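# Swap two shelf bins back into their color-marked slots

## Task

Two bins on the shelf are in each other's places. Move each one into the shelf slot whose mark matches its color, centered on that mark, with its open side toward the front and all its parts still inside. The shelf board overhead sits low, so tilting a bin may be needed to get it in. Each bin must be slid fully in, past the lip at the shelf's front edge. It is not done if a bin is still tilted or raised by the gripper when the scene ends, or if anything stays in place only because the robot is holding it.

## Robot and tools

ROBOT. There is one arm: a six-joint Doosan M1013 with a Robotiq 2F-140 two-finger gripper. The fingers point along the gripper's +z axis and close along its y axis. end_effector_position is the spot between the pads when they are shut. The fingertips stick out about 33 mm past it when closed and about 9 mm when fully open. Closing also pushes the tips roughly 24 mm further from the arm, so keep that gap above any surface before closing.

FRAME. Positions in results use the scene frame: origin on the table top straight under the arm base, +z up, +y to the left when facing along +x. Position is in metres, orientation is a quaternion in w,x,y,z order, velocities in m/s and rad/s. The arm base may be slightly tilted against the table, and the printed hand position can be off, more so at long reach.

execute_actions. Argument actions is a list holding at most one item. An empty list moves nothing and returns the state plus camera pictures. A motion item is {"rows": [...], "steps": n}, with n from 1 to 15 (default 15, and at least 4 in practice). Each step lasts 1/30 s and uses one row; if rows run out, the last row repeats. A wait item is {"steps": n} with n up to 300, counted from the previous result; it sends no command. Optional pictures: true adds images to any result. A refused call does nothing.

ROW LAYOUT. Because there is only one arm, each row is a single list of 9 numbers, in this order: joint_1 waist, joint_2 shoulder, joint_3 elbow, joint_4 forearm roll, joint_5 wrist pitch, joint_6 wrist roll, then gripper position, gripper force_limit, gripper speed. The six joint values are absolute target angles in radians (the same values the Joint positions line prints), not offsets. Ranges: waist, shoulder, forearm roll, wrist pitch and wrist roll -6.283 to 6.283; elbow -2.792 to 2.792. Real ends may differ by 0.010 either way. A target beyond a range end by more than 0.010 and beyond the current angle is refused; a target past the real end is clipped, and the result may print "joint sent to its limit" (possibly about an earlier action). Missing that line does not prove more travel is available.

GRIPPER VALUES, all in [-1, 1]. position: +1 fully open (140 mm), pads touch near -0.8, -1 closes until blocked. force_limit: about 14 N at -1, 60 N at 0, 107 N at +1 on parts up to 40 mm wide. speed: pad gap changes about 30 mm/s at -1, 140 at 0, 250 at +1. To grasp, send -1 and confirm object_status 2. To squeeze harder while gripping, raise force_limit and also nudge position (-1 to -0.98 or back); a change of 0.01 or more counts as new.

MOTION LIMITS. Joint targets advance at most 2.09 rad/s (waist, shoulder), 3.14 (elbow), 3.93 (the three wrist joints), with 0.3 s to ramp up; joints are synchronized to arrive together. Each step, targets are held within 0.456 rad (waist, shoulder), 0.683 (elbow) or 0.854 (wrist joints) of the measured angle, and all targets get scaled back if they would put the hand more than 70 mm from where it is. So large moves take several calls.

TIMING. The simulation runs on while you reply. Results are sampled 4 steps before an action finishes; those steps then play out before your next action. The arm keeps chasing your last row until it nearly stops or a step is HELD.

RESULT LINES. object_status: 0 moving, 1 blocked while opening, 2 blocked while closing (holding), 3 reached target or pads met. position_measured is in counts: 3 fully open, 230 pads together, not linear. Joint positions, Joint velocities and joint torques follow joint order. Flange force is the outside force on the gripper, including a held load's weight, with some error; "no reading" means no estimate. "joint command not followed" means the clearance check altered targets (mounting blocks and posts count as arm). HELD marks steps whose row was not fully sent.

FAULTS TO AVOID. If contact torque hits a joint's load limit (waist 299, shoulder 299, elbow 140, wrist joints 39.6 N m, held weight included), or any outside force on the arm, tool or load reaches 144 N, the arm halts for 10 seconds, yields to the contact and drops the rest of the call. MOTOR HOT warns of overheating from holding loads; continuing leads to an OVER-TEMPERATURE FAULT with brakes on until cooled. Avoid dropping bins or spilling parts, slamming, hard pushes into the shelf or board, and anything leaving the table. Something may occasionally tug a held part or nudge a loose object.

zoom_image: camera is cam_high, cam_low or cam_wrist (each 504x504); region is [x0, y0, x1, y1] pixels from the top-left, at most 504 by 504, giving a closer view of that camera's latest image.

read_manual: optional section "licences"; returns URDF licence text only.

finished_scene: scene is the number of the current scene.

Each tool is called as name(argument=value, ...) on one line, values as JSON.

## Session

execute_actions(actions=[])

Scene clock: 0.00 s of 14400.00 s.
end_effector_position=(+0.8880, +0.3703, +0.1172) position_measured=3 object_status=3 end_effector_quat_wxyz=(+0.510, +0.108, +0.853, -0.005) end_effector_velocity=(+0.000, +0.000, +0.001) end_effector_angular_velocity=(+0.000, -0.002, -0.000)
Joint positions: [ 0.524  0.586  1.804 -1.863  0.619  0.847]
Joint velocities: [-0.    -0.001 -0.001 -0.     0.    -0.   ]
Joint torques (N m, as the joint torque sensors report them, + toward a larger angle): no reading
Flange force (N, the push that the arm receives, along the gripper's own x y z axes): no reading

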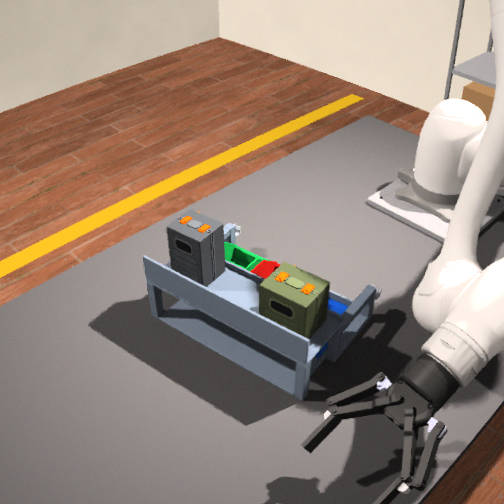

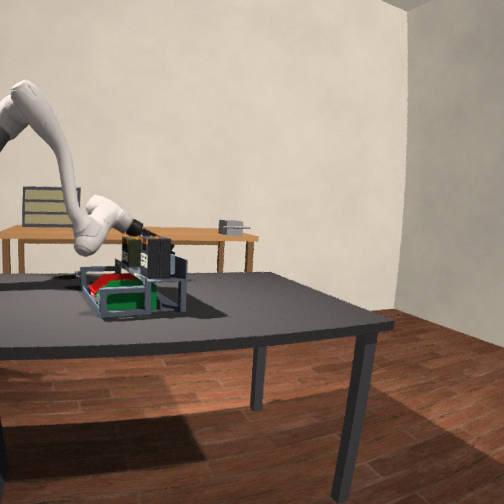

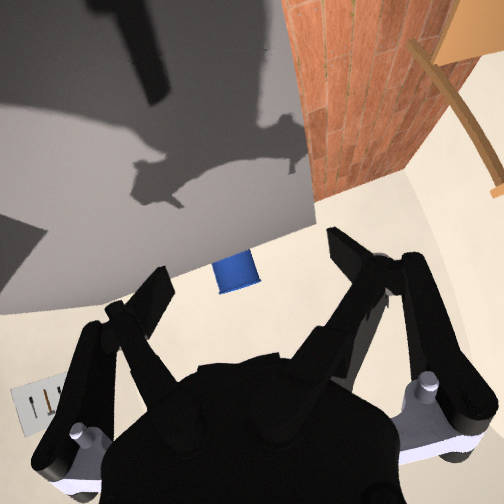

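execute_actions(actions=[{"rows":[[0.524,0.1,1.75,-1.863,0.619,0.847,-0.45,0,0]]}])

execute_actions(actions=[{"rows":[[0.3,0.05,1.8,0,1.29,-1.6,-0.45,0,0]]}])

execute_actions(actions=[{"steps":25}])

execute_actions(actions=[{"rows":[[-0.09,0.08,1.93,0,1.1316,-1.78,-0.45,0,0]]}])

execute_actions(actions=[{"steps":15}], pictures=true)

Scene clock: 0.50 s of 14400.00 s.
end_effector_position=(+0.8911, +0.3729, +0.2890) position_measured=75 object_status=0 end_effector_quat_wxyz=(+0.570, +0.132, +0.810, +0.045) end_effector_velocity=(-0.034, -0.019, +0.570) end_effector_angular_velocity=(+0.320, -0.522, +0.002)
Joint positions: [ 0.524  0.419  1.785 -1.863  0.619  0.847]
Joint velocities: [ 0.    -0.552 -0.061 -0.     0.    -0.001]
Joint torques (N m, as the joint torque sensors report them, + toward a larger angle): [ -2.68 -73.76 -29.21  -2.68   1.93   0.07]
Flange force (N, the push that the arm receives, along the gripper's own x y z axes): [-4.4 6.7 -1.4]
Steps of this call (steps 1 to 4: nothing new was sent; steps 5 to 15: the first 11 steps of this action). Readings (joint positions | what the end effector reports):
5: [0.524 0.586 1.804 -1.863 0.619 0.847] | position_measured=3 object_status=0
6: [0.524 0.582 1.804 -1.863 0.619 0.847] | position_measured=6 object_status=0
8: [0.524 0.552 1.800 -1.863 0.619 0.847] | position_measured=22 object_status=0
12: [0.524 0.475 1.791 -1.863 0.619 0.847] | position_measured=52 object_status=0
15: the state above

Scene clock: 1.00 s of 14400.00 s.
end_effector_position=(+0.8485, +0.2053, +0.4350) position_measured=185 object_status=0 end_effector_quat_wxyz=(+0.590, +0.245, +0.767, -0.058) end_effector_velocity=(-0.203, -0.494, +0.017) end_effector_angular_velocity=(-0.247, +0.600, -1.005)
Joint positions: [ 0.453  0.229  1.783 -1.555  0.832  0.54 ]
Joint velocities: [-0.231 -0.27   0.029  1.184  0.687 -1.189]
Joint torques (N m, as the joint torque sensors report them, + toward a larger angle): [ -2.37 -58.26 -33.59  -1.96   1.48   0.55]
Flange force (N, the push that the arm receives, along the gripper's own x y z axes): [-4.8 6.5 -3.5]
Steps of this call (steps 1 to 4: the last 4 steps of your previous action; steps 5 to 15: the first 11 steps of this action). Readings (joint positions | what the end effector reports):
5: [0.524 0.326 1.775 -1.863 0.619 0.847] | position_measured=113 object_status=0
6: [0.523 0.311 1.774 -1.858 0.623 0.843] | position_measured=120 object_status=0
8: [0.510 0.296 1.777 -1.808 0.662 0.793] | position_measured=135 object_status=0
12: [0.477 0.257 1.780 -1.670 0.761 0.654] | position_measured=166 object_status=0
15: the state above

Scene clock: 1.83 s of 14400.00 s.
end_effector_position=(+0.5762, +0.1569, +0.3010) position_measured=186 object_status=3 end_effector_quat_wxyz=(+0.075, +0.075, +0.989, -0.107) end_effector_velocity=(-0.242, +0.250, -0.047) end_effector_angular_velocity=(+0.674, +1.186, +2.219)
Joint positions: [ 0.319  0.072  1.798 -0.269  1.233 -0.987]
Joint velocities: [-0.09  -0.105  0.012  1.251  0.267 -2.844]
Joint torques (N m, as the joint torque sensors report them, + toward a larger angle): [ -4.16 -48.81 -35.24   2.6    0.47   0.43]
Flange force (N, the push that the arm receives, along the gripper's own x y z axes): [-7.1 9.4 -4.8]
Kept back: nothing.
Steps of this call (steps 1 to 4: the last 4 steps of your previous action; steps 5 to 25: the robot went on to your last target). Readings (joint positions | what the end effector reports):
1: [0.445 0.220 1.784 -1.514 0.856 0.499] | position_measured=186 object_status=0
2: [0.438 0.211 1.785 -1.471 0.879 0.456] | position_measured=186 object_status=0
4: [0.422 0.194 1.786 -1.381 0.924 0.365] | position_measured=186 object_status=0
8: [0.394 0.160 1.789 -1.178 1.008 0.163] | position_measured=186 object_status=3
25: the state above

Scene clock: 2.20 s of 14400.00 s.
end_effector_position=(+0.5651, +0.0689, +0.2470) position_measured=186 object_status=3 end_effector_quat_wxyz=(+0.007, -0.067, +0.997, -0.031) end_effector_velocity=(-0.025, -0.422, -0.183) end_effector_angular_velocity=(+0.329, +0.169, +0.089)
Joint positions: [ 0.066  0.075  1.878 -0.063  1.177 -1.587]
Joint velocities: [-0.941  0.03   0.31   0.378 -0.27  -1.157]
Joint torques (N m, as the joint torque sensors report them, + toward a larger angle): [ -2.8  -46.28 -35.82   3.27   1.08   0.37]
Flange force (N, the push that the arm receives, along the gripper's own x y z axes): [-0.7 3.7 -2.2]
Steps of this call (steps 1 to 11: the first 11 steps of this action). Readings (joint positions | what the end effector reports):
1: [0.316 0.069 1.798 -0.227 1.242 -1.083] | position_measured=186 object_status=3
2: [0.312 0.067 1.799 -0.189 1.246 -1.174] | position_measured=186 object_status=3
4: [0.283 0.068 1.807 -0.148 1.239 -1.312] | position_measured=186 object_status=3
8: [0.161 0.072 1.847 -0.102 1.204 -1.470] | position_measured=186 object_status=3
11: the state above

Scene clock: 2.70 s of 14400.00 s.
end_effector_position=(+0.5564, +0.0002, +0.2173) position_measured=186 object_status=3 end_effector_quat_wxyz=(+0.000, -0.073, +0.997, -0.002) end_effector_velocity=(+0.000, +0.000, +0.000) end_effector_angular_velocity=(+0.000, -0.000, +0.001)
Joint positions: [-0.09   0.08   1.93  -0.     1.132 -1.78 ]
Joint velocities: [ 0.     0.    -0.     0.    -0.    -0.001]
Joint torques (N m, as the joint torque sensors report them, + toward a larger angle): [ -1.94 -44.54 -36.3    3.43   0.56  -0.21]
Flange force (N, the push that the arm receives, along the gripper's own x y z axes): [-1.0 3.4 -1.5]
Kept back: nothing.
Steps of this call (steps 1 to 4: the last 4 steps of your previous action; steps 5 to 15: the robot went on to your last target). Readings (joint positions | what the end effector reports):
1: [0.034 0.076 1.889 -0.050 1.168 -1.626] | position_measured=186 object_status=3
2: [0.002 0.077 1.899 -0.037 1.158 -1.666] | position_measured=186 object_status=3
4: [-0.054 0.079 1.918 -0.015 1.142 -1.735] | position_measured=186 object_status=3
8: [-0.090 0.080 1.930 -0.000 1.132 -1.780] | position_measured=186 object_status=3
15: the state above

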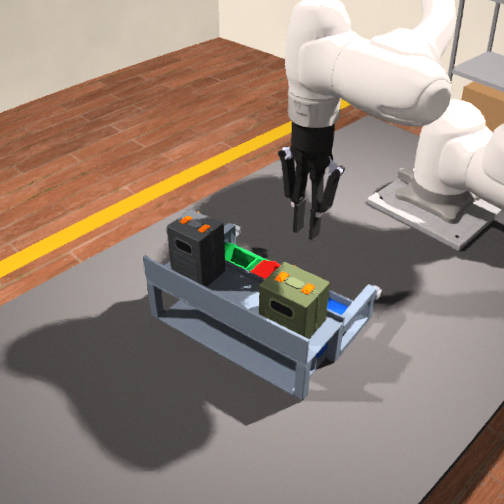

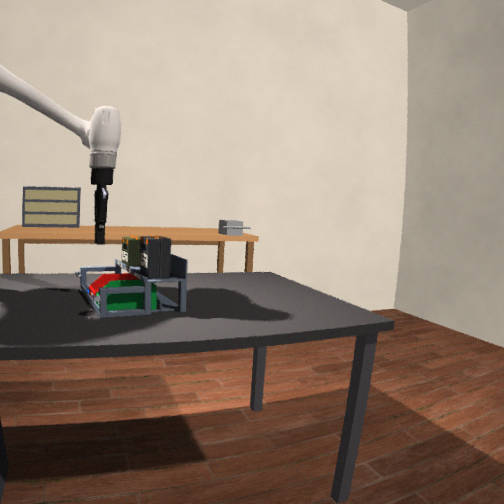

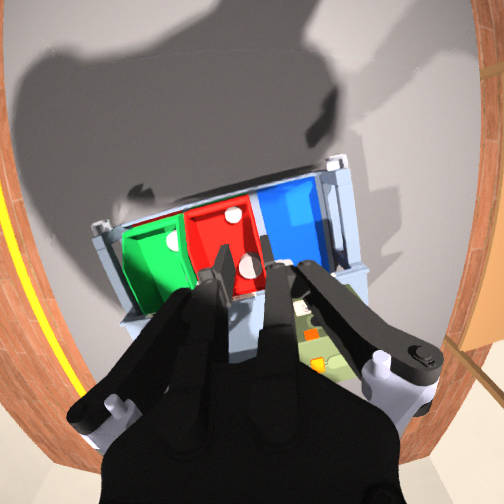

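execute_actions(actions=[{"rows":[[-0.0793,0.1558,2.0233,0,0.9625,-1.812,-0.45,0,0]]}], pictures=true)

zoom_image(camera="cam_low", region=[70, 245, 196, 325])

Scene clock: 3.27 s of 14400.00 s.
end_effector_position=(+0.5560, +0.0060, +0.1300) position_measured=186 object_status=3 end_effector_quat_wxyz=(+0.000, -0.094, +0.996, -0.002) end_effector_velocity=(+0.000, +0.000, -0.000) end_effector_angular_velocity=(+0.000, -0.001, +0.001)
Joint positions: [-0.079  0.156  2.023  0.     0.963 -1.812]
Joint velocities: [ 0.     0.     0.     0.    -0.001 -0.001]
Joint torques (N m, as the joint torque sensors report them, + toward a larger angle): [ -2.83 -45.44 -31.03   2.65   0.8    0.22]
Flange force (N, the push that the arm receives, along the gripper's own x y z axes): [-0.2 4.1 -3.6]
Steps of this call (steps 1 to 6: the robot went on to your last target; steps 7 to 17: the first 11 steps of this action). Readings (joint positions | what the end effector reports):
7: [-0.090 0.080 1.930 0.000 1.131 -1.780] | position_measured=186 object_status=3
8: [-0.089 0.083 1.934 0.000 1.123 -1.782] | position_measured=186 object_status=3
10: [-0.086 0.108 1.965 0.000 1.067 -1.792] | position_measured=186 object_status=3
14: [-0.079 0.156 2.023 0.000 0.964 -1.812] | position_measured=186 object_status=3
17: the state above

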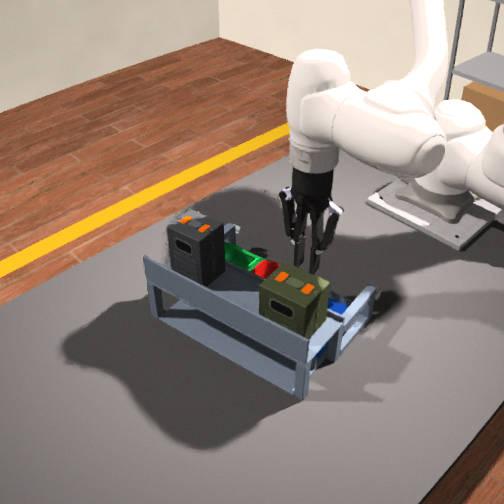

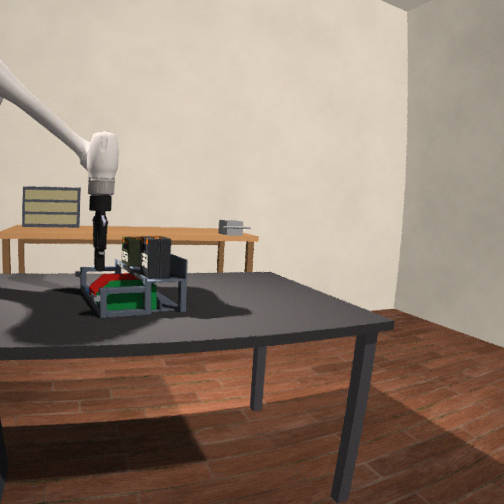

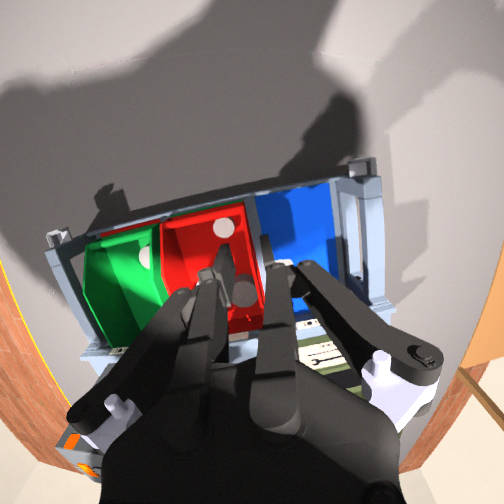

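Region (70, 245, 196, 325) of cam_low's 504x504 image, scaled by 4.000, with more detail than that image has; it fills the top 320 rows of this view, and the rest is white.

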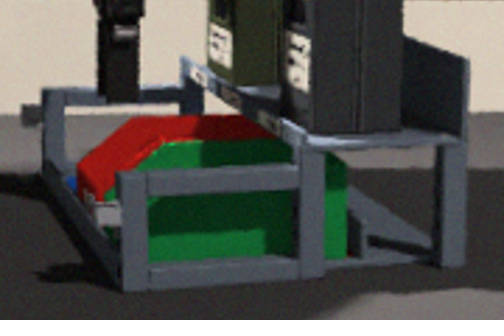

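execute_actions(actions=[{"rows":[[-0.0733,0.197,2.04,0,0.9046,-1.806,-0.5,0,-0.5],[-0.0733,0.197,2.04,0,0.9046,-1.806,-0.5,0,-0.5],[-0.0733,0.197,2.04,0,0.9046,-1.806,-0.5,0,-0.5],[-0.0733,0.197,2.04,0,0.9046,-1.806,-0.5,0,-0.5],[-0.0733,0.215,2.052,0,0.8746,-1.806,-0.5,0,-0.5],[-0.0733,0.215,2.052,0,0.8746,-1.806,-0.5,0,-0.5],[-0.0733,0.215,2.052,0,0.8746,-1.806,-0.5,0,-0.5],[-0.0733,0.2323,2.0626,0,0.8467,-1.806,-0.5,0,-0.5]]}], pictures=true)

execute_actions(actions=[{"rows":[[-0.0733,0.2323,2.0626,0,0.8467,-1.806,-1,0.3,-0.5]]}])

execute_actions(actions=[{"steps":10}], pictures=true)

Scene clock: 3.87 s of 14400.00 s.
end_effector_position=(+0.5621, +0.0088, +0.0705) position_measured=192 object_status=0 end_effector_quat_wxyz=(-0.000, -0.094, +0.996, -0.002) end_effector_velocity=(+0.002, -0.000, -0.046) end_effector_angular_velocity=(+0.000, +0.005, -0.001)
Joint positions: [-0.073  0.232  2.062  0.     0.848 -1.806]
Joint velocities: [-0.     0.06   0.029 -0.    -0.083  0.001]
Joint torques (N m, as the joint torque sensors report them, + toward a larger angle): [  2.72 -87.35 -44.74   3.98   0.54   0.04]
Flange force (N, the push that the arm receives, along the gripper's own x y z axes): [2.1 1.8 -5.5]
Steps of this call (steps 1 to 4: the last 4 steps of your previous action; steps 5 to 7: the robot went on to your last target; steps 8 to 18: the first 11 steps of this action). Readings (joint positions | what the end effector reports):
8: [-0.079 0.156 2.023 0.000 0.962 -1.812] | position_measured=186 object_status=0
9: [-0.079 0.159 2.025 0.000 0.957 -1.812] | position_measured=188 object_status=0
11: [-0.075 0.185 2.035 0.000 0.921 -1.808] | position_measured=192 object_status=0
15: [-0.073 0.215 2.052 0.000 0.876 -1.806] | position_measured=192 object_status=0
18: the state above

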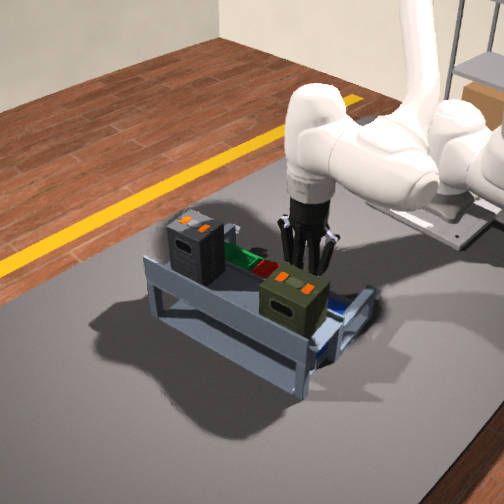

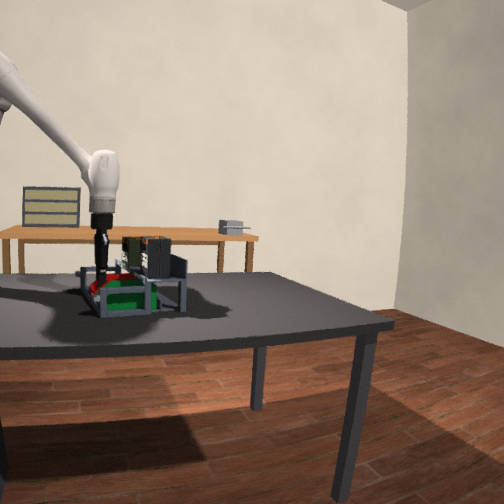

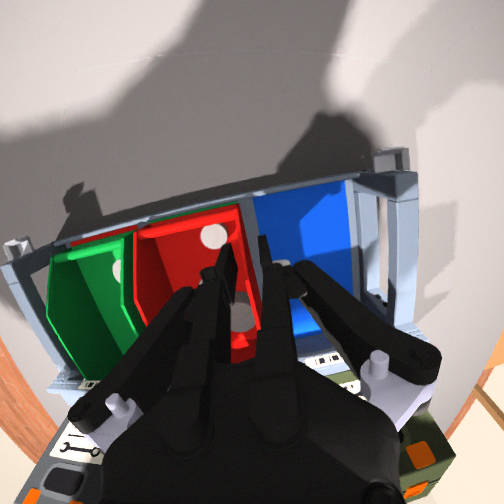

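Scene clock: 4.37 s of 14400.00 s.
end_effector_position=(+0.5624, +0.0088, +0.0700) position_measured=230 object_status=0 end_effector_quat_wxyz=(+0.000, -0.094, +0.996, -0.002) end_effector_velocity=(+0.000, -0.000, +0.000) end_effector_angular_velocity=(-0.000, -0.000, +0.001)
Joint positions: [-0.073  0.232  2.063  0.     0.847 -1.806]
Joint velocities: [-0.     0.    -0.001 -0.     0.    -0.   ]
Joint torques (N m, as the joint torque sensors report them, + toward a larger angle): [ -2.58 -49.58 -26.     2.47   0.37   0.11]
Flange force (N, the push that the arm receives, along the gripper's own x y z axes): [-3.0 3.2 -8.9]
Steps of this call (steps 1 to 4: the last 4 steps of your previous action; steps 5 to 15: the first 11 steps of this action). Readings (joint positions | what the end effector reports):
5: [-0.073 0.232 2.063 0.000 0.847 -1.806] | position_measured=192 object_status=0
6: [-0.073 0.232 2.063 0.000 0.847 -1.806] | position_measured=194 object_status=0
8: [-0.073 0.232 2.063 0.000 0.847 -1.806] | position_measured=203 object_status=0
12: [-0.073 0.232 2.063 0.000 0.847 -1.806] | position_measured=221 object_status=0
15: the state above

Scene clock: 4.70 s of 14400.00 s.
end_effector_position=(+0.5624, +0.0088, +0.0700) position_measured=230 object_status=3 end_effector_quat_wxyz=(+0.000, -0.094, +0.996, -0.002) end_effector_velocity=(+0.000, +0.000, +0.000) end_effector_angular_velocity=(-0.000, -0.000, +0.000)
Joint positions: [-0.073  0.232  2.063  0.     0.847 -1.806]
Joint velocities: [ 0. -0.  0. -0. -0. -0.]
Joint torques (N m, as the joint torque sensors report them, + toward a larger angle): [  0.11 -50.96 -26.5    2.41   0.59  -0.25]
Flange force (N, the push that the arm receives, along the gripper's own x y z axes): [-2.8 -0.6 -7.3]
Kept back: nothing.
Steps of this call (steps 1 to 4: the last 4 steps of your previous action; steps 5 to 10: the robot went on to your last target). Readings (joint positions | what the end effector reports):
1: [-0.073 0.232 2.063 0.000 0.847 -1.806] | position_measured=230 object_status=0
2: [-0.073 0.232 2.063 0.000 0.847 -1.806] | position_measured=230 object_status=0
4: [-0.073 0.232 2.063 0.000 0.847 -1.806] | position_measured=230 object_status=0
8: [-0.073 0.232 2.063 0.000 0.847 -1.806] | position_measured=230 object_status=3
10: the state above

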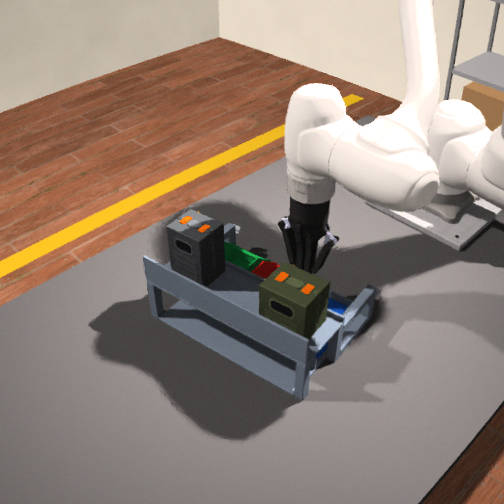

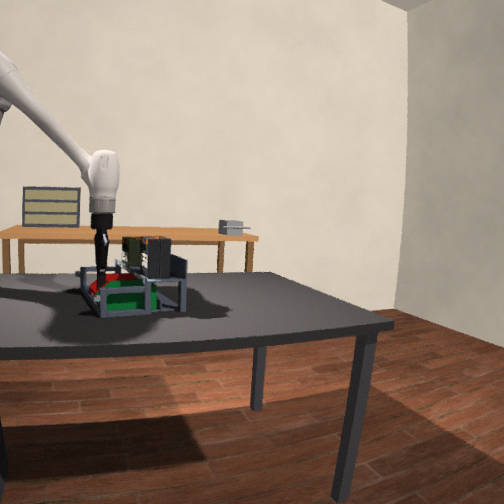

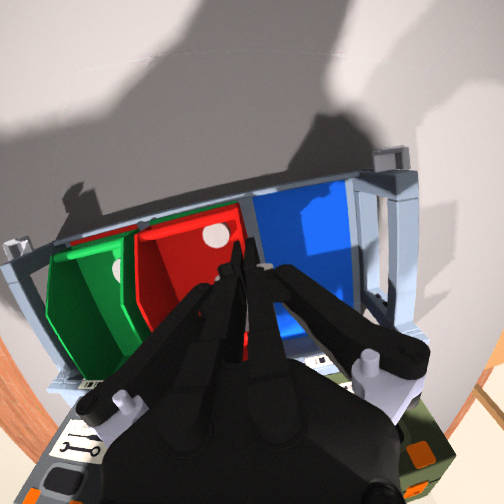

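execute_actions(actions=[{"rows":[[-0.065,0.2585,2.0107,-0.018,0.9407,-1.789,-1,0.3,-0.5],[-0.065,0.2585,2.0107,-0.018,0.9407,-1.789,-1,0.3,-0.5],[-0.065,0.2585,2.0107,-0.018,0.9407,-1.789,-1,0.3,-0.5],[-0.065,0.2585,2.0107,-0.018,0.9407,-1.789,-1,0.3,-0.5],[-0.0573,0.2848,1.9588,-0.0354,1.0346,-1.772,-1,0.3,-0.5]]}])

execute_actions(actions=[{"rows":[[-0.065,0.253,1.99,-0.037,1.035,-1.779,-1,0.3,-0.5],[-0.065,0.253,1.99,-0.037,1.035,-1.779,-1,0.3,-0.5],[-0.065,0.253,1.99,-0.037,1.035,-1.779,-1,0.3,-0.5],[-0.065,0.253,1.99,-0.037,1.035,-1.779,-1,0.3,-0.5],[-0.0725,0.2239,2.0215,-0.038,1.0323,-1.786,-1,0.3,-0.5]]}], pictures=true)

zoom_image(camera="cam_low", region=[70, 245, 196, 325])

Scene clock: 5.47 s of 14400.00 s.
end_effector_position=(+0.5665, +0.0076, +0.0867) position_measured=230 object_status=3 end_effector_quat_wxyz=(-0.069, -0.095, +0.993, -0.008) end_effector_velocity=(-0.001, -0.000, +0.001) end_effector_angular_velocity=(-0.001, +0.005, +0.001)
Joint positions: [-0.057  0.285  1.959 -0.035  1.034 -1.772]
Joint velocities: [ 0.001  0.    -0.001 -0.002  0.007  0.001]
Joint torques (N m, as the joint torque sensors report them, + toward a larger angle): [ -1.2  -60.64 -29.8    2.48   1.56   0.4 ]
Flange force (N, the push that the arm receives, along the gripper's own x y z axes): [-1.7 0.4 -1.1]
Steps of this call (steps 1 to 12: the robot went on to your last target; steps 13 to 23: the first 11 steps of this action). Readings (joint positions | what the end effector reports):
13: [-0.073 0.232 2.063 -0.000 0.847 -1.806] | position_measured=230 object_status=3
14: [-0.073 0.234 2.059 -0.001 0.855 -1.805] | position_measured=230 object_status=3
16: [-0.068 0.249 2.030 -0.011 0.906 -1.795] | position_measured=230 object_status=3
20: [-0.059 0.279 1.970 -0.031 1.014 -1.776] | position_measured=230 object_status=3
23: the state above

Scene clock: 5.97 s of 14400.00 s.
end_effector_position=(+0.5298, -0.0001, +0.0957) position_measured=230 object_status=3 end_effector_quat_wxyz=(-0.069, -0.095, +0.993, -0.008) end_effector_velocity=(+0.000, -0.000, +0.000) end_effector_angular_velocity=(+0.000, -0.000, +0.000)
Joint positions: [-0.072  0.224  2.021 -0.038  1.032 -1.786]
Joint velocities: [-0.001 -0.    -0.     0.    -0.    -0.001]
Joint torques (N m, as the joint torque sensors report them, + toward a larger angle): [ -2.76 -54.02 -30.76   2.32   0.91   0.31]
Flange force (N, the push that the arm receives, along the gripper's own x y z axes): [-1.6 4.2 -1.7]
Steps of this call (steps 1 to 4: the last 4 steps of your previous action; steps 5 to 15: the first 11 steps of this action). Readings (joint positions | what the end effector reports):
5: [-0.057 0.285 1.959 -0.035 1.035 -1.772] | position_measured=230 object_status=3
6: [-0.058 0.281 1.962 -0.036 1.035 -1.772] | position_measured=230 object_status=3
8: [-0.063 0.259 1.984 -0.037 1.035 -1.777] | position_measured=230 object_status=3
12: [-0.071 0.228 2.017 -0.038 1.033 -1.785] | position_measured=230 object_status=3
15: the state above

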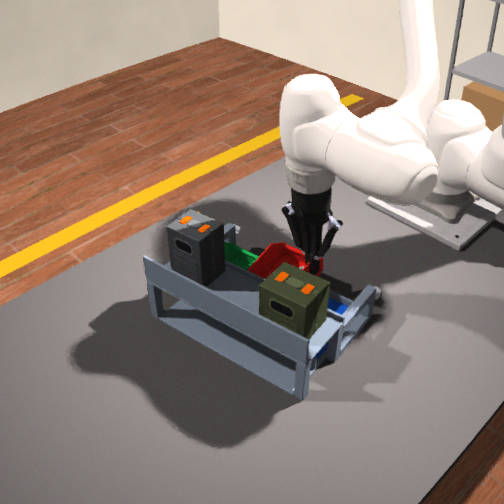

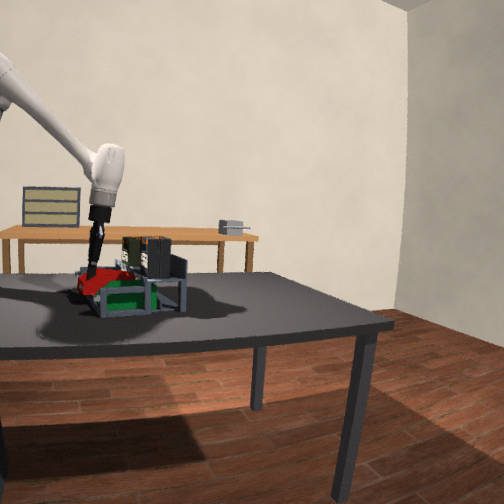

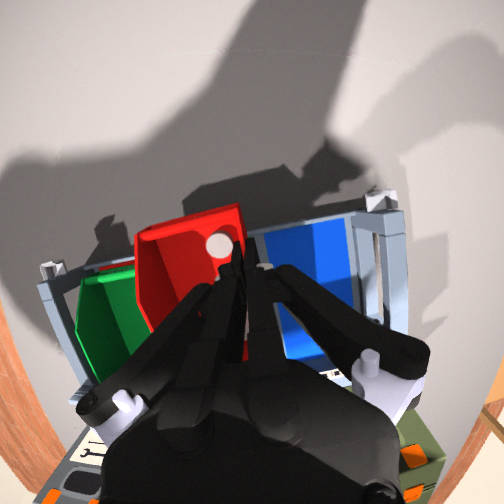

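Region (70, 245, 196, 325) of cam_low's 504x504 image, scaled by 4.000, with more detail than that image has; it fills the top 320 rows of this view, and the rest is white.

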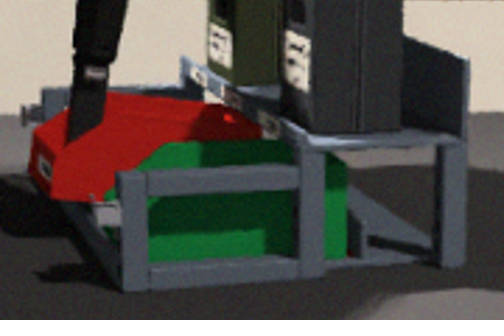

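execute_actions(actions=[{"rows":[[-0.0876,0.161,2.0801,-0.04,1.0361,-1.8,-1,0.3,-0.5]],"steps":12}])

execute_actions(actions=[{"rows":[[-0.0876,0.04,2.03,-0.03,1.18,-1.8,-1,0.3,-0.5]],"steps":13}])

execute_actions(actions=[{"rows":[[0.5348,-0.18,2.26,0,1.0616,-0.838,-1,0.3,-0.5]]}])

execute_actions(actions=[{"steps":25}])

execute_actions(actions=[{"rows":[[0.5348,-0.12,2.322,0,0.94,-0.838,-1,0.3,-0.5]],"steps":12}], pictures=true)

Scene clock: 6.37 s of 14400.00 s.
end_effector_position=(+0.4932, -0.0064, +0.1051) position_measured=230 object_status=3 end_effector_quat_wxyz=(-0.069, -0.095, +0.993, -0.008) end_effector_velocity=(-0.001, -0.001, -0.001) end_effector_angular_velocity=(-0.000, +0.002, -0.001)
Joint positions: [-0.088  0.161  2.08  -0.04   1.036 -1.8  ]
Joint velocities: [-0.001  0.     0.002 -0.     0.     0.   ]
Joint torques (N m, as the joint torque sensors report them, + toward a larger angle): [  0.62 -51.82 -33.08   2.69   0.62   0.05]
Flange force (N, the push that the arm receives, along the gripper's own x y z axes): [-5.4 -1.4 5.6]
Steps of this call (steps 1 to 4: the last 4 steps of your previous action; steps 5 to 12: the first 8 steps of this action). Readings (joint positions | what the end effector reports):
5: [-0.073 0.224 2.022 -0.038 1.032 -1.786] | position_measured=230 object_status=3
6: [-0.074 0.220 2.025 -0.038 1.032 -1.787] | position_measured=230 object_status=3
8: [-0.081 0.191 2.053 -0.039 1.034 -1.794] | position_measured=230 object_status=3
12: the state above

Scene clock: 6.80 s of 14400.00 s.
end_effector_position=(+0.4804, -0.0032, +0.1907) position_measured=230 object_status=3 end_effector_quat_wxyz=(-0.055, -0.091, +0.994, -0.007) end_effector_velocity=(-0.011, +0.001, +0.033) end_effector_angular_velocity=(+0.002, -0.007, -0.003)
Joint positions: [-0.088  0.04   2.03  -0.03   1.179 -1.8  ]
Joint velocities: [-0.    -0.049 -0.016  0.003  0.058 -0.   ]
Joint torques (N m, as the joint torque sensors report them, + toward a larger angle): [ -8.19   3.61 -23.05   1.3    0.07  -0.05]
Flange force (N, the push that the arm receives, along the gripper's own x y z axes): [-0.3 3.9 0.5]
Steps of this call (steps 1 to 4: the last 4 steps of your previous action; steps 5 to 13: the first 9 steps of this action). Readings (joint positions | what the end effector reports):
5: [-0.088 0.161 2.080 -0.040 1.036 -1.800] | position_measured=230 object_status=3
6: [-0.088 0.157 2.079 -0.040 1.041 -1.800] | position_measured=230 object_status=3
8: [-0.088 0.127 2.066 -0.037 1.078 -1.800] | position_measured=230 object_status=3
12: [-0.088 0.045 2.032 -0.030 1.173 -1.800] | position_measured=230 object_status=3
13: the state above

Scene clock: 7.30 s of 14400.00 s.
end_effector_position=(+0.4184, +0.1113, +0.1860) position_measured=230 object_status=3 end_effector_quat_wxyz=(-0.027, +0.003, +1.000, -0.014) end_effector_velocity=(-0.246, +0.385, -0.022) end_effector_angular_velocity=(-0.008, -0.176, -0.408)
Joint positions: [ 0.163 -0.062  2.136 -0.016  1.125 -1.368]
Joint velocities: [ 0.954 -0.302  0.314  0.041 -0.162  1.347]
Joint torques (N m, as the joint torque sensors report them, + toward a larger angle): [ -3.74 -33.43 -36.36   2.55   0.41   0.41]
Flange force (N, the push that the arm receives, along the gripper's own x y z axes): [-2.6 6.6 4.0]
Steps of this call (steps 1 to 4: the last 4 steps of your previous action; steps 5 to 15: the first 11 steps of this action). Readings (joint positions | what the end effector reports):
5: [-0.087 0.040 2.030 -0.030 1.180 -1.800] | position_measured=230 object_status=3
6: [-0.083 0.038 2.032 -0.030 1.179 -1.793] | position_measured=230 object_status=3
8: [-0.053 0.023 2.048 -0.028 1.171 -1.734] | position_measured=230 object_status=3
12: [0.068 -0.029 2.103 -0.021 1.143 -1.512] | position_measured=230 object_status=3
15: the state above

Scene clock: 8.13 s of 14400.00 s.
end_effector_position=(+0.3005, +0.2307, +0.1735) position_measured=230 object_status=3 end_effector_quat_wxyz=(+0.001, +0.085, +0.996, -0.002) end_effector_velocity=(+0.000, +0.000, +0.000) end_effector_angular_velocity=(+0.001, -0.001, -0.001)
Joint positions: [ 0.535 -0.18   2.26  -0.     1.062 -0.838]
Joint velocities: [-0.    -0.    -0.001  0.     0.     0.   ]
Joint torques (N m, as the joint torque sensors report them, + toward a larger angle): [ -2.56 -17.55 -36.04   2.98   0.54   0.1 ]
Flange force (N, the push that the arm receives, along the gripper's own x y z axes): [4.4 4.8 0.4]
Kept back: nothing.
Steps of this call (steps 1 to 4: the last 4 steps of your previous action; steps 5 to 25: the robot went on to your last target). Readings (joint positions | what the end effector reports):
1: [0.195 -0.072 2.147 -0.015 1.120 -1.322] | position_measured=230 object_status=3
2: [0.228 -0.082 2.158 -0.013 1.114 -1.276] | position_measured=230 object_status=3
4: [0.293 -0.103 2.180 -0.010 1.103 -1.182] | position_measured=230 object_status=3
8: [0.428 -0.146 2.224 -0.005 1.080 -0.991] | position_measured=230 object_status=3
25: the state above

Scene clock: 8.40 s of 14400.00 s.
end_effector_position=(+0.3004, +0.2304, +0.1216) position_measured=230 object_status=3 end_effector_quat_wxyz=(+0.000, +0.085, +0.996, -0.002) end_effector_velocity=(+0.002, +0.001, -0.000) end_effector_angular_velocity=(+0.004, -0.007, +0.001)
Joint positions: [ 0.535 -0.12   2.322  0.     0.94  -0.838]
Joint velocities: [-0.    -0.     0.001 -0.    -0.009 -0.   ]
Joint torques (N m, as the joint torque sensors report them, + toward a larger angle): [ -2.71 -20.63 -30.41   2.33   0.88   0.09]
Flange force (N, the push that the arm receives, along the gripper's own x y z axes): [5.2 5.5 -3.1]
Steps of this call (steps 1 to 8: the first 8 steps of this action). Readings (joint positions | what the end effector reports):
1: [0.535 -0.180 2.260 0.000 1.061 -0.838] | position_measured=230 object_status=3
2: [0.535 -0.177 2.264 0.000 1.054 -0.838] | position_measured=230 object_status=3
4: [0.535 -0.150 2.292 0.000 0.998 -0.838] | position_measured=230 object_status=3
8: the state above

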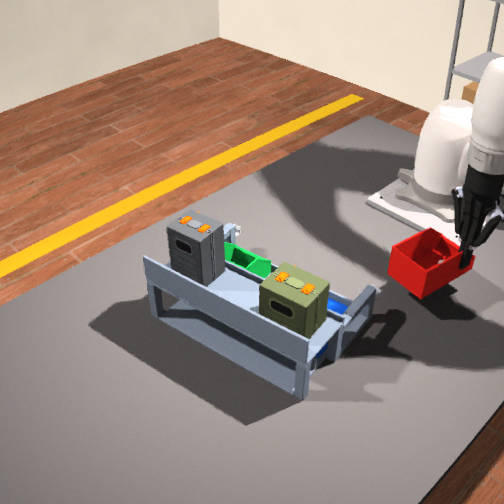

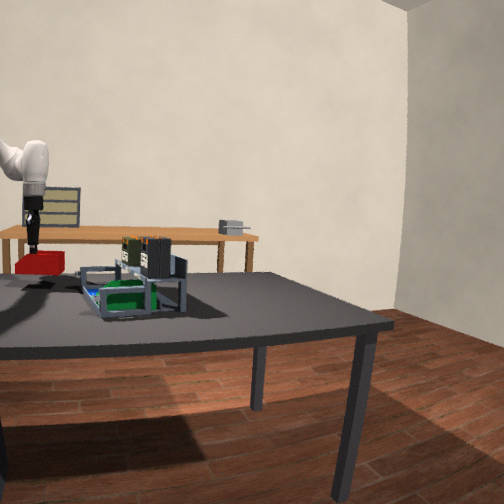

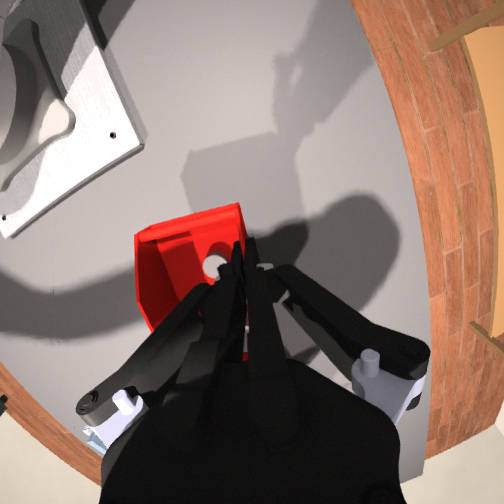

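execute_actions(actions=[{"rows":[[0.5348,-0.055,2.372,0,0.8246,-0.838,-1,0.3,-0.5],[0.5348,-0.055,2.372,0,0.8246,-0.838,-1,0.3,-0.5],[0.5348,-0.055,2.372,0,0.8246,-0.838,-1,0.3,-0.5],[0.5348,-0.055,2.372,0,0.8246,-0.838,-1,0.3,-0.5],[0.5348,-0.055,2.372,0,0.8246,-0.838,-1,0.3,-0.5],[0.5348,-0.055,2.372,0,0.8246,-0.838,-1,0.3,-0.5],[0.5348,-0.055,2.372,0,0.8246,-0.838,-1,0.3,-0.5],[0.5348,-0.033,2.3845,0,0.79,-0.838,-1,0.3,-0.5]]}])

execute_actions(actions=[{"rows":[[0.5348,-0.033,2.3845,0,0.79,-0.838,-0.45,0.3,-0.5]],"steps":12}])

execute_actions(actions=[{"rows":[[0.5348,-0.17,2.27,0,1.04,-0.838,-0.45,0,0]],"steps":13}])

execute_actions(actions=[{"rows":[[-0.2577,0.1987,1.949,0,0.9939,-1.9907,-0.45,0,0]]}])

execute_actions(actions=[{"steps":35}], pictures=true)

Scene clock: 9.07 s of 14400.00 s.
end_effector_position=(+0.3002, +0.2299, +0.0634) position_measured=230 object_status=3 end_effector_quat_wxyz=(+0.001, +0.085, +0.996, -0.002) end_effector_velocity=(+0.002, +0.001, -0.064) end_effector_angular_velocity=(-0.009, +0.014, +0.000)
Joint positions: [ 0.535 -0.035  2.384 -0.     0.793 -0.838]
Joint velocities: [-0.     0.119  0.048 -0.001 -0.15   0.   ]
Joint torques (N m, as the joint torque sensors report them, + toward a larger angle): [  1.75 -51.51 -38.61   3.4   -0.42   0.16]
Flange force (N, the push that the arm receives, along the gripper's own x y z axes): [5.1 5.4 -22.0]
Steps of this call (steps 1 to 4: the last 4 steps of your previous action; steps 5 to 9: the robot went on to your last target; steps 10 to 20: the first 11 steps of this action). Readings (joint positions | what the end effector reports):
10: [0.535 -0.120 2.322 0.000 0.940 -0.838] | position_measured=230 object_status=3
11: [0.535 -0.116 2.325 0.000 0.932 -0.838] | position_measured=230 object_status=3
13: [0.535 -0.087 2.348 0.000 0.880 -0.838] | position_measured=230 object_status=3
17: [0.535 -0.055 2.372 -0.000 0.825 -0.838] | position_measured=230 object_status=3
20: the state above

Scene clock: 19.23 s of 14400.00 s.
end_effector_position=(+0.3002, +0.2301, +0.0630) position_measured=230 object_status=3 end_effector_quat_wxyz=(+0.000, +0.085, +0.996, -0.002) end_effector_velocity=(+0.000, +0.000, +0.000) end_effector_angular_velocity=(+0.000, -0.000, -0.000)
Joint positions: [ 0.535 -0.034  2.383  0.     0.793 -0.838]
Joint velocities: [ 0. -0. -0.  0.  0.  0.]
Joint torques (N m, as the joint torque sensors report them, + toward a larger angle): [ -4.49 -11.86 -17.11   1.86  -1.11   0.01]
Flange force (N, the push that the arm receives, along the gripper's own x y z axes): [10.9 5.5 -38.6]
FORCE FAULT: contact force on the arm reached its limit, and the arm stopped for 10 seconds. The contact can be on any part of the arm, not only on its tool. The arm's remaining commands of this call were not run. The arm holds still and accepts commands again. Move the arm away from the contact; if what it grips holds it there, let go first. Pushing or pulling that hard again can fault the arm again.
Kept back: nothing.
The stop began at step 5 of this call (marked STOPPED below). From that step on the arm followed nothing that you had sent. 12 steps, steps kept back included, did not run and will not run. Nothing is kept back now, and the robot has no last target.
Steps of this call (steps 1 to 4: the last 4 steps of your previous action; steps 5 to 305: the stop). Readings (joint positions | what the end effector reports):
1: [0.535 -0.034 2.384 0.000 0.792 -0.838] | position_measured=230 object_status=3
2: [0.535 -0.033 2.384 0.000 0.791 -0.838] | position_measured=230 object_status=3
4: [0.535 -0.034 2.384 0.000 0.792 -0.838] | position_measured=230 object_status=3
5: [0.535 -0.034 2.383 0.000 0.793 -0.838] | position_measured=230 object_status=3 STOPPED
8: [0.535 -0.034 2.383 0.000 0.793 -0.838] | position_measured=230 object_status=3
305: the state above

Scene clock: 19.27 s of 14400.00 s.
end_effector_position=(+0.3002, +0.2301, +0.0630) position_measured=230 object_status=3 end_effector_quat_wxyz=(+0.000, +0.085, +0.996, -0.002) end_effector_velocity=(+0.000, +0.000, +0.000) end_effector_angular_velocity=(+0.000, -0.001, +0.000)
Joint positions: [ 0.535 -0.034  2.383  0.     0.793 -0.838]
Joint velocities: [-0.     0.    -0.    -0.    -0.001  0.   ]
Joint torques (N m, as the joint torque sensors report them, + toward a larger angle): [ -3.2   -9.87 -16.61   1.64  -1.02   0.35]
Flange force (N, the push that the arm receives, along the gripper's own x y z axes): [9.6 0.5 -41.9]
Kept back: nothing.
A stop began in an earlier call of the same reply, so what this call sent did not run. Send another action.
Steps of this call (step 1: nothing new was sent). Readings (joint positions | what the end effector reports):
1: the state above

Scene clock: 19.30 s of 14400.00 s.
end_effector_position=(+0.3002, +0.2301, +0.0630) position_measured=230 object_status=3 end_effector_quat_wxyz=(+0.000, +0.085, +0.996, -0.002) end_effector_velocity=(+0.001, +0.000, +0.000) end_effector_angular_velocity=(+0.000, -0.000, -0.000)
Joint positions: [ 0.535 -0.034  2.383  0.     0.793 -0.838]
Joint velocities: [-0.     0.001 -0.001  0.    -0.     0.   ]
Joint torques (N m, as the joint torque sensors report them, + toward a larger angle): [ -3.33  -9.61 -17.     1.71  -0.99   0.  ]
Flange force (N, the push that the arm receives, along the gripper's own x y z axes): [11.1 0.7 -41.9]
Kept back: nothing.
A stop began in an earlier call of the same reply, so what this call sent did not run. Send another action.
Steps of this call (step 1: nothing new was sent). Readings (joint positions | what the end effector reports):
1: the state above

Scene clock: 19.33 s of 14400.00 s.
end_effector_position=(+0.3002, +0.2301, +0.0630) position_measured=230 object_status=3 end_effector_quat_wxyz=(+0.000, +0.085, +0.996, -0.002) end_effector_velocity=(+0.001, +0.000, +0.000) end_effector_angular_velocity=(-0.000, -0.001, +0.001)
Joint positions: [ 0.535 -0.034  2.383  0.     0.793 -0.838]
Joint velocities: [ 0.    -0.    -0.001 -0.001  0.    -0.   ]
Joint torques (N m, as the joint torque sensors report them, + toward a larger angle): [ -5.2  -11.09 -15.55   2.01  -1.01  -0.14]
Flange force (N, the push that the arm receives, along the gripper's own x y z axes): [11.8 8.0 -41.2]
Kept back: nothing.
A stop began in an earlier call of the same reply, so what this call sent did not run. Send another action.
Steps of this call (step 1: nothing new was sent). Readings (joint positions | what the end effector reports):
1: the state above

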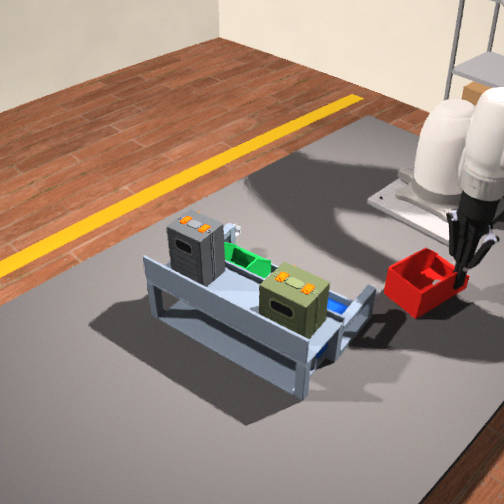

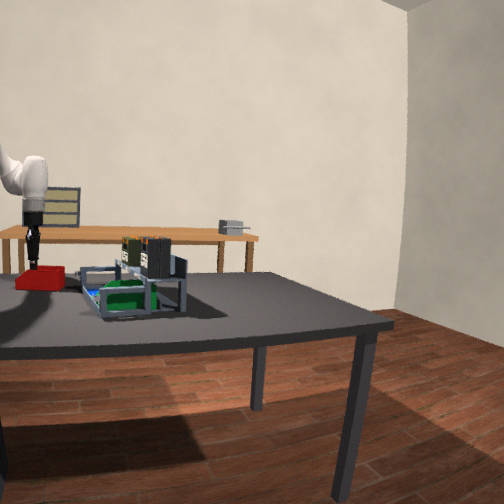

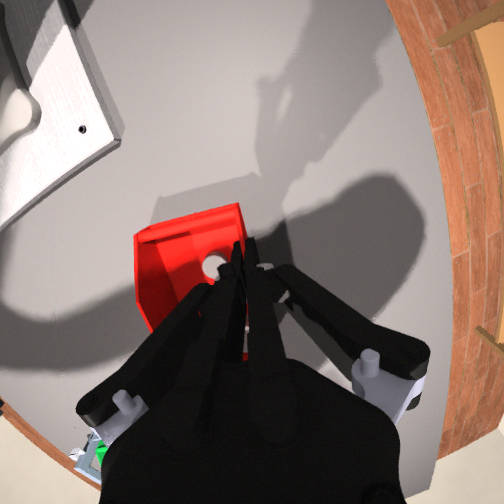

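execute_actions(actions=[{"rows":[[0.5348,-0.037,2.382,0,0.7966,-0.838,-0.45,0.3,-0.5]],"steps":12}])

execute_actions(actions=[{"rows":[[0.5348,-0.17,2.27,0,1.04,-0.838,-0.45,0,0]],"steps":13}])

execute_actions(actions=[{"rows":[[-0.2577,0.1987,1.949,0,0.9939,-1.9907,-0.45,0,0]]}])

execute_actions(actions=[{"steps":35}], pictures=true)

Scene clock: 19.73 s of 14400.00 s.
end_effector_position=(+0.3003, +0.2301, +0.0647) position_measured=201 object_status=0 end_effector_quat_wxyz=(+0.001, +0.085, +0.996, -0.002) end_effector_velocity=(+0.000, +0.000, +0.000) end_effector_angular_velocity=(-0.000, -0.001, +0.001)
Joint positions: [ 0.535 -0.037  2.382  0.     0.797 -0.838]
Joint velocities: [-0.    -0.    -0.    -0.001  0.    -0.   ]
Joint torques (N m, as the joint torque sensors report them, + toward a larger angle): [ -2.37 -24.54 -28.36   2.98   1.14  -0.13]
Flange force (N, the push that the arm receives, along the gripper's own x y z axes): [4.6 4.6 -0.8]
Steps of this call (steps 1 to 4: nothing new was sent; steps 5 to 12: the first 8 steps of this action). Readings (joint positions | what the end effector reports):
5: [0.535 -0.034 2.383 0.000 0.794 -0.838] | position_measured=230 object_status=0
6: [0.535 -0.035 2.383 0.000 0.795 -0.838] | position_measured=230 object_status=0
8: [0.535 -0.037 2.382 0.000 0.796 -0.838] | position_measured=219 object_status=0
12: the state above

Scene clock: 20.17 s of 14400.00 s.
end_effector_position=(+0.3019, +0.2314, +0.1629) position_measured=186 object_status=3 end_effector_quat_wxyz=(+0.002, +0.085, +0.996, -0.001) end_effector_velocity=(-0.013, -0.007, +0.126) end_effector_angular_velocity=(+0.001, -0.001, -0.000)
Joint positions: [ 0.535 -0.168  2.272 -0.     1.034 -0.838]
Joint velocities: [ 0.    -0.164 -0.133  0.001  0.295 -0.   ]
Joint torques (N m, as the joint torque sensors report them, + toward a larger angle): [ -8.93  18.55 -16.18   1.12   0.36   0.26]
Flange force (N, the push that the arm receives, along the gripper's own x y z axes): [4.0 9.0 -4.1]
Steps of this call (steps 1 to 4: the last 4 steps of your previous action; steps 5 to 13: the first 9 steps of this action). Readings (joint positions | what the end effector reports):
5: [0.535 -0.037 2.382 0.000 0.797 -0.838] | position_measured=186 object_status=0
6: [0.535 -0.041 2.379 -0.000 0.805 -0.838] | position_measured=186 object_status=0
8: [0.535 -0.072 2.353 -0.000 0.861 -0.838] | position_measured=186 object_status=0
12: [0.535 -0.159 2.280 -0.000 1.018 -0.838] | position_measured=186 object_status=3
13: the state above

Scene clock: 20.67 s of 14400.00 s.
end_effector_position=(+0.4311, +0.1870, +0.1644) position_measured=186 object_status=3 end_effector_quat_wxyz=(+0.001, -0.014, +1.000, -0.002) end_effector_velocity=(+0.394, -0.277, -0.023) end_effector_angular_velocity=(-0.003, +0.005, +0.666)
Joint positions: [ 0.307 -0.014  2.134 -0.     1.021 -1.264]
Joint velocities: [-0.835  0.437 -0.379 -0.    -0.054 -1.501]
Joint torques (N m, as the joint torque sensors report them, + toward a larger angle): [ -0.28 -34.25 -31.29   3.22   0.87  -0.04]
Flange force (N, the push that the arm receives, along the gripper's own x y z axes): [1.9 -2.3 -4.5]
Steps of this call (steps 1 to 4: the last 4 steps of your previous action; steps 5 to 15: the first 11 steps of this action). Readings (joint positions | what the end effector reports):
5: [0.535 -0.170 2.270 -0.000 1.040 -0.838] | position_measured=186 object_status=3
6: [0.531 -0.167 2.267 -0.000 1.040 -0.846] | position_measured=186 object_status=3
8: [0.500 -0.142 2.245 -0.000 1.037 -0.904] | position_measured=186 object_status=3
12: [0.391 -0.062 2.176 -0.000 1.027 -1.108] | position_measured=186 object_status=3
15: the state above

Scene clock: 21.83 s of 14400.00 s.
end_effector_position=(+0.5831, -0.1010, +0.1403) position_measured=186 object_status=3 end_effector_quat_wxyz=(+0.000, -0.095, +0.996, -0.002) end_effector_velocity=(+0.001, +0.000, +0.001) end_effector_angular_velocity=(-0.000, -0.002, -0.000)
Joint positions: [-0.258  0.199  1.949  0.     0.994 -1.991]
Joint velocities: [ 0.     0.    -0.001  0.    -0.     0.   ]
Joint torques (N m, as the joint torque sensors report them, + toward a larger angle): [ -2.69 -52.35 -32.49   3.09   0.65   0.18]
Flange force (N, the push that the arm receives, along the gripper's own x y z axes): [-1.9 3.3 -3.8]
Kept back: nothing.
Steps of this call (steps 1 to 4: the last 4 steps of your previous action; steps 5 to 35: the robot went on to your last target). Readings (joint positions | what the end effector reports):
1: [0.279 0.001 2.121 -0.000 1.019 -1.313] | position_measured=186 object_status=3
2: [0.251 0.014 2.110 -0.000 1.017 -1.359] | position_measured=186 object_status=3
4: [0.194 0.038 2.089 -0.000 1.014 -1.442] | position_measured=186 object_status=3
8: [0.079 0.080 2.053 -0.000 1.009 -1.583] | position_measured=186 object_status=3
35: the state above

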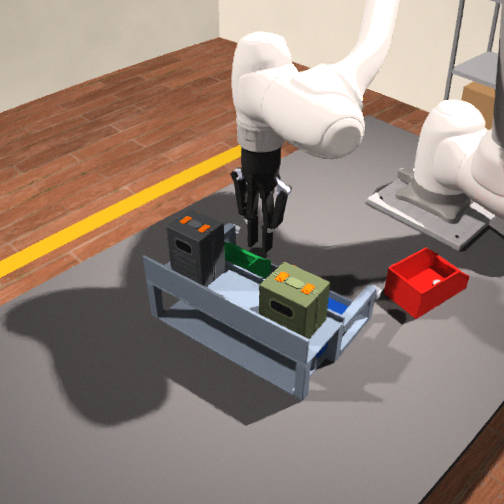

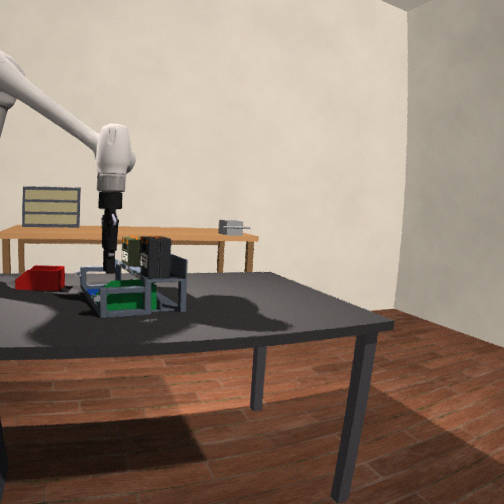

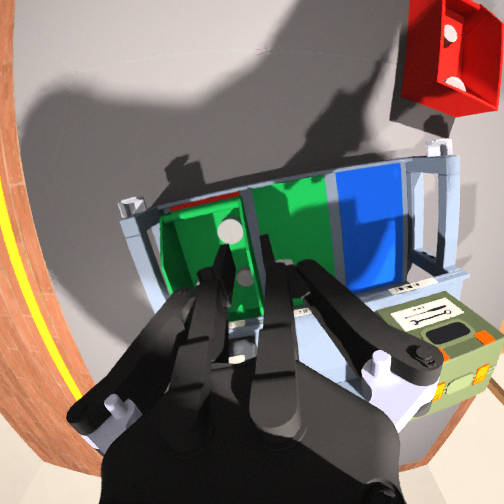

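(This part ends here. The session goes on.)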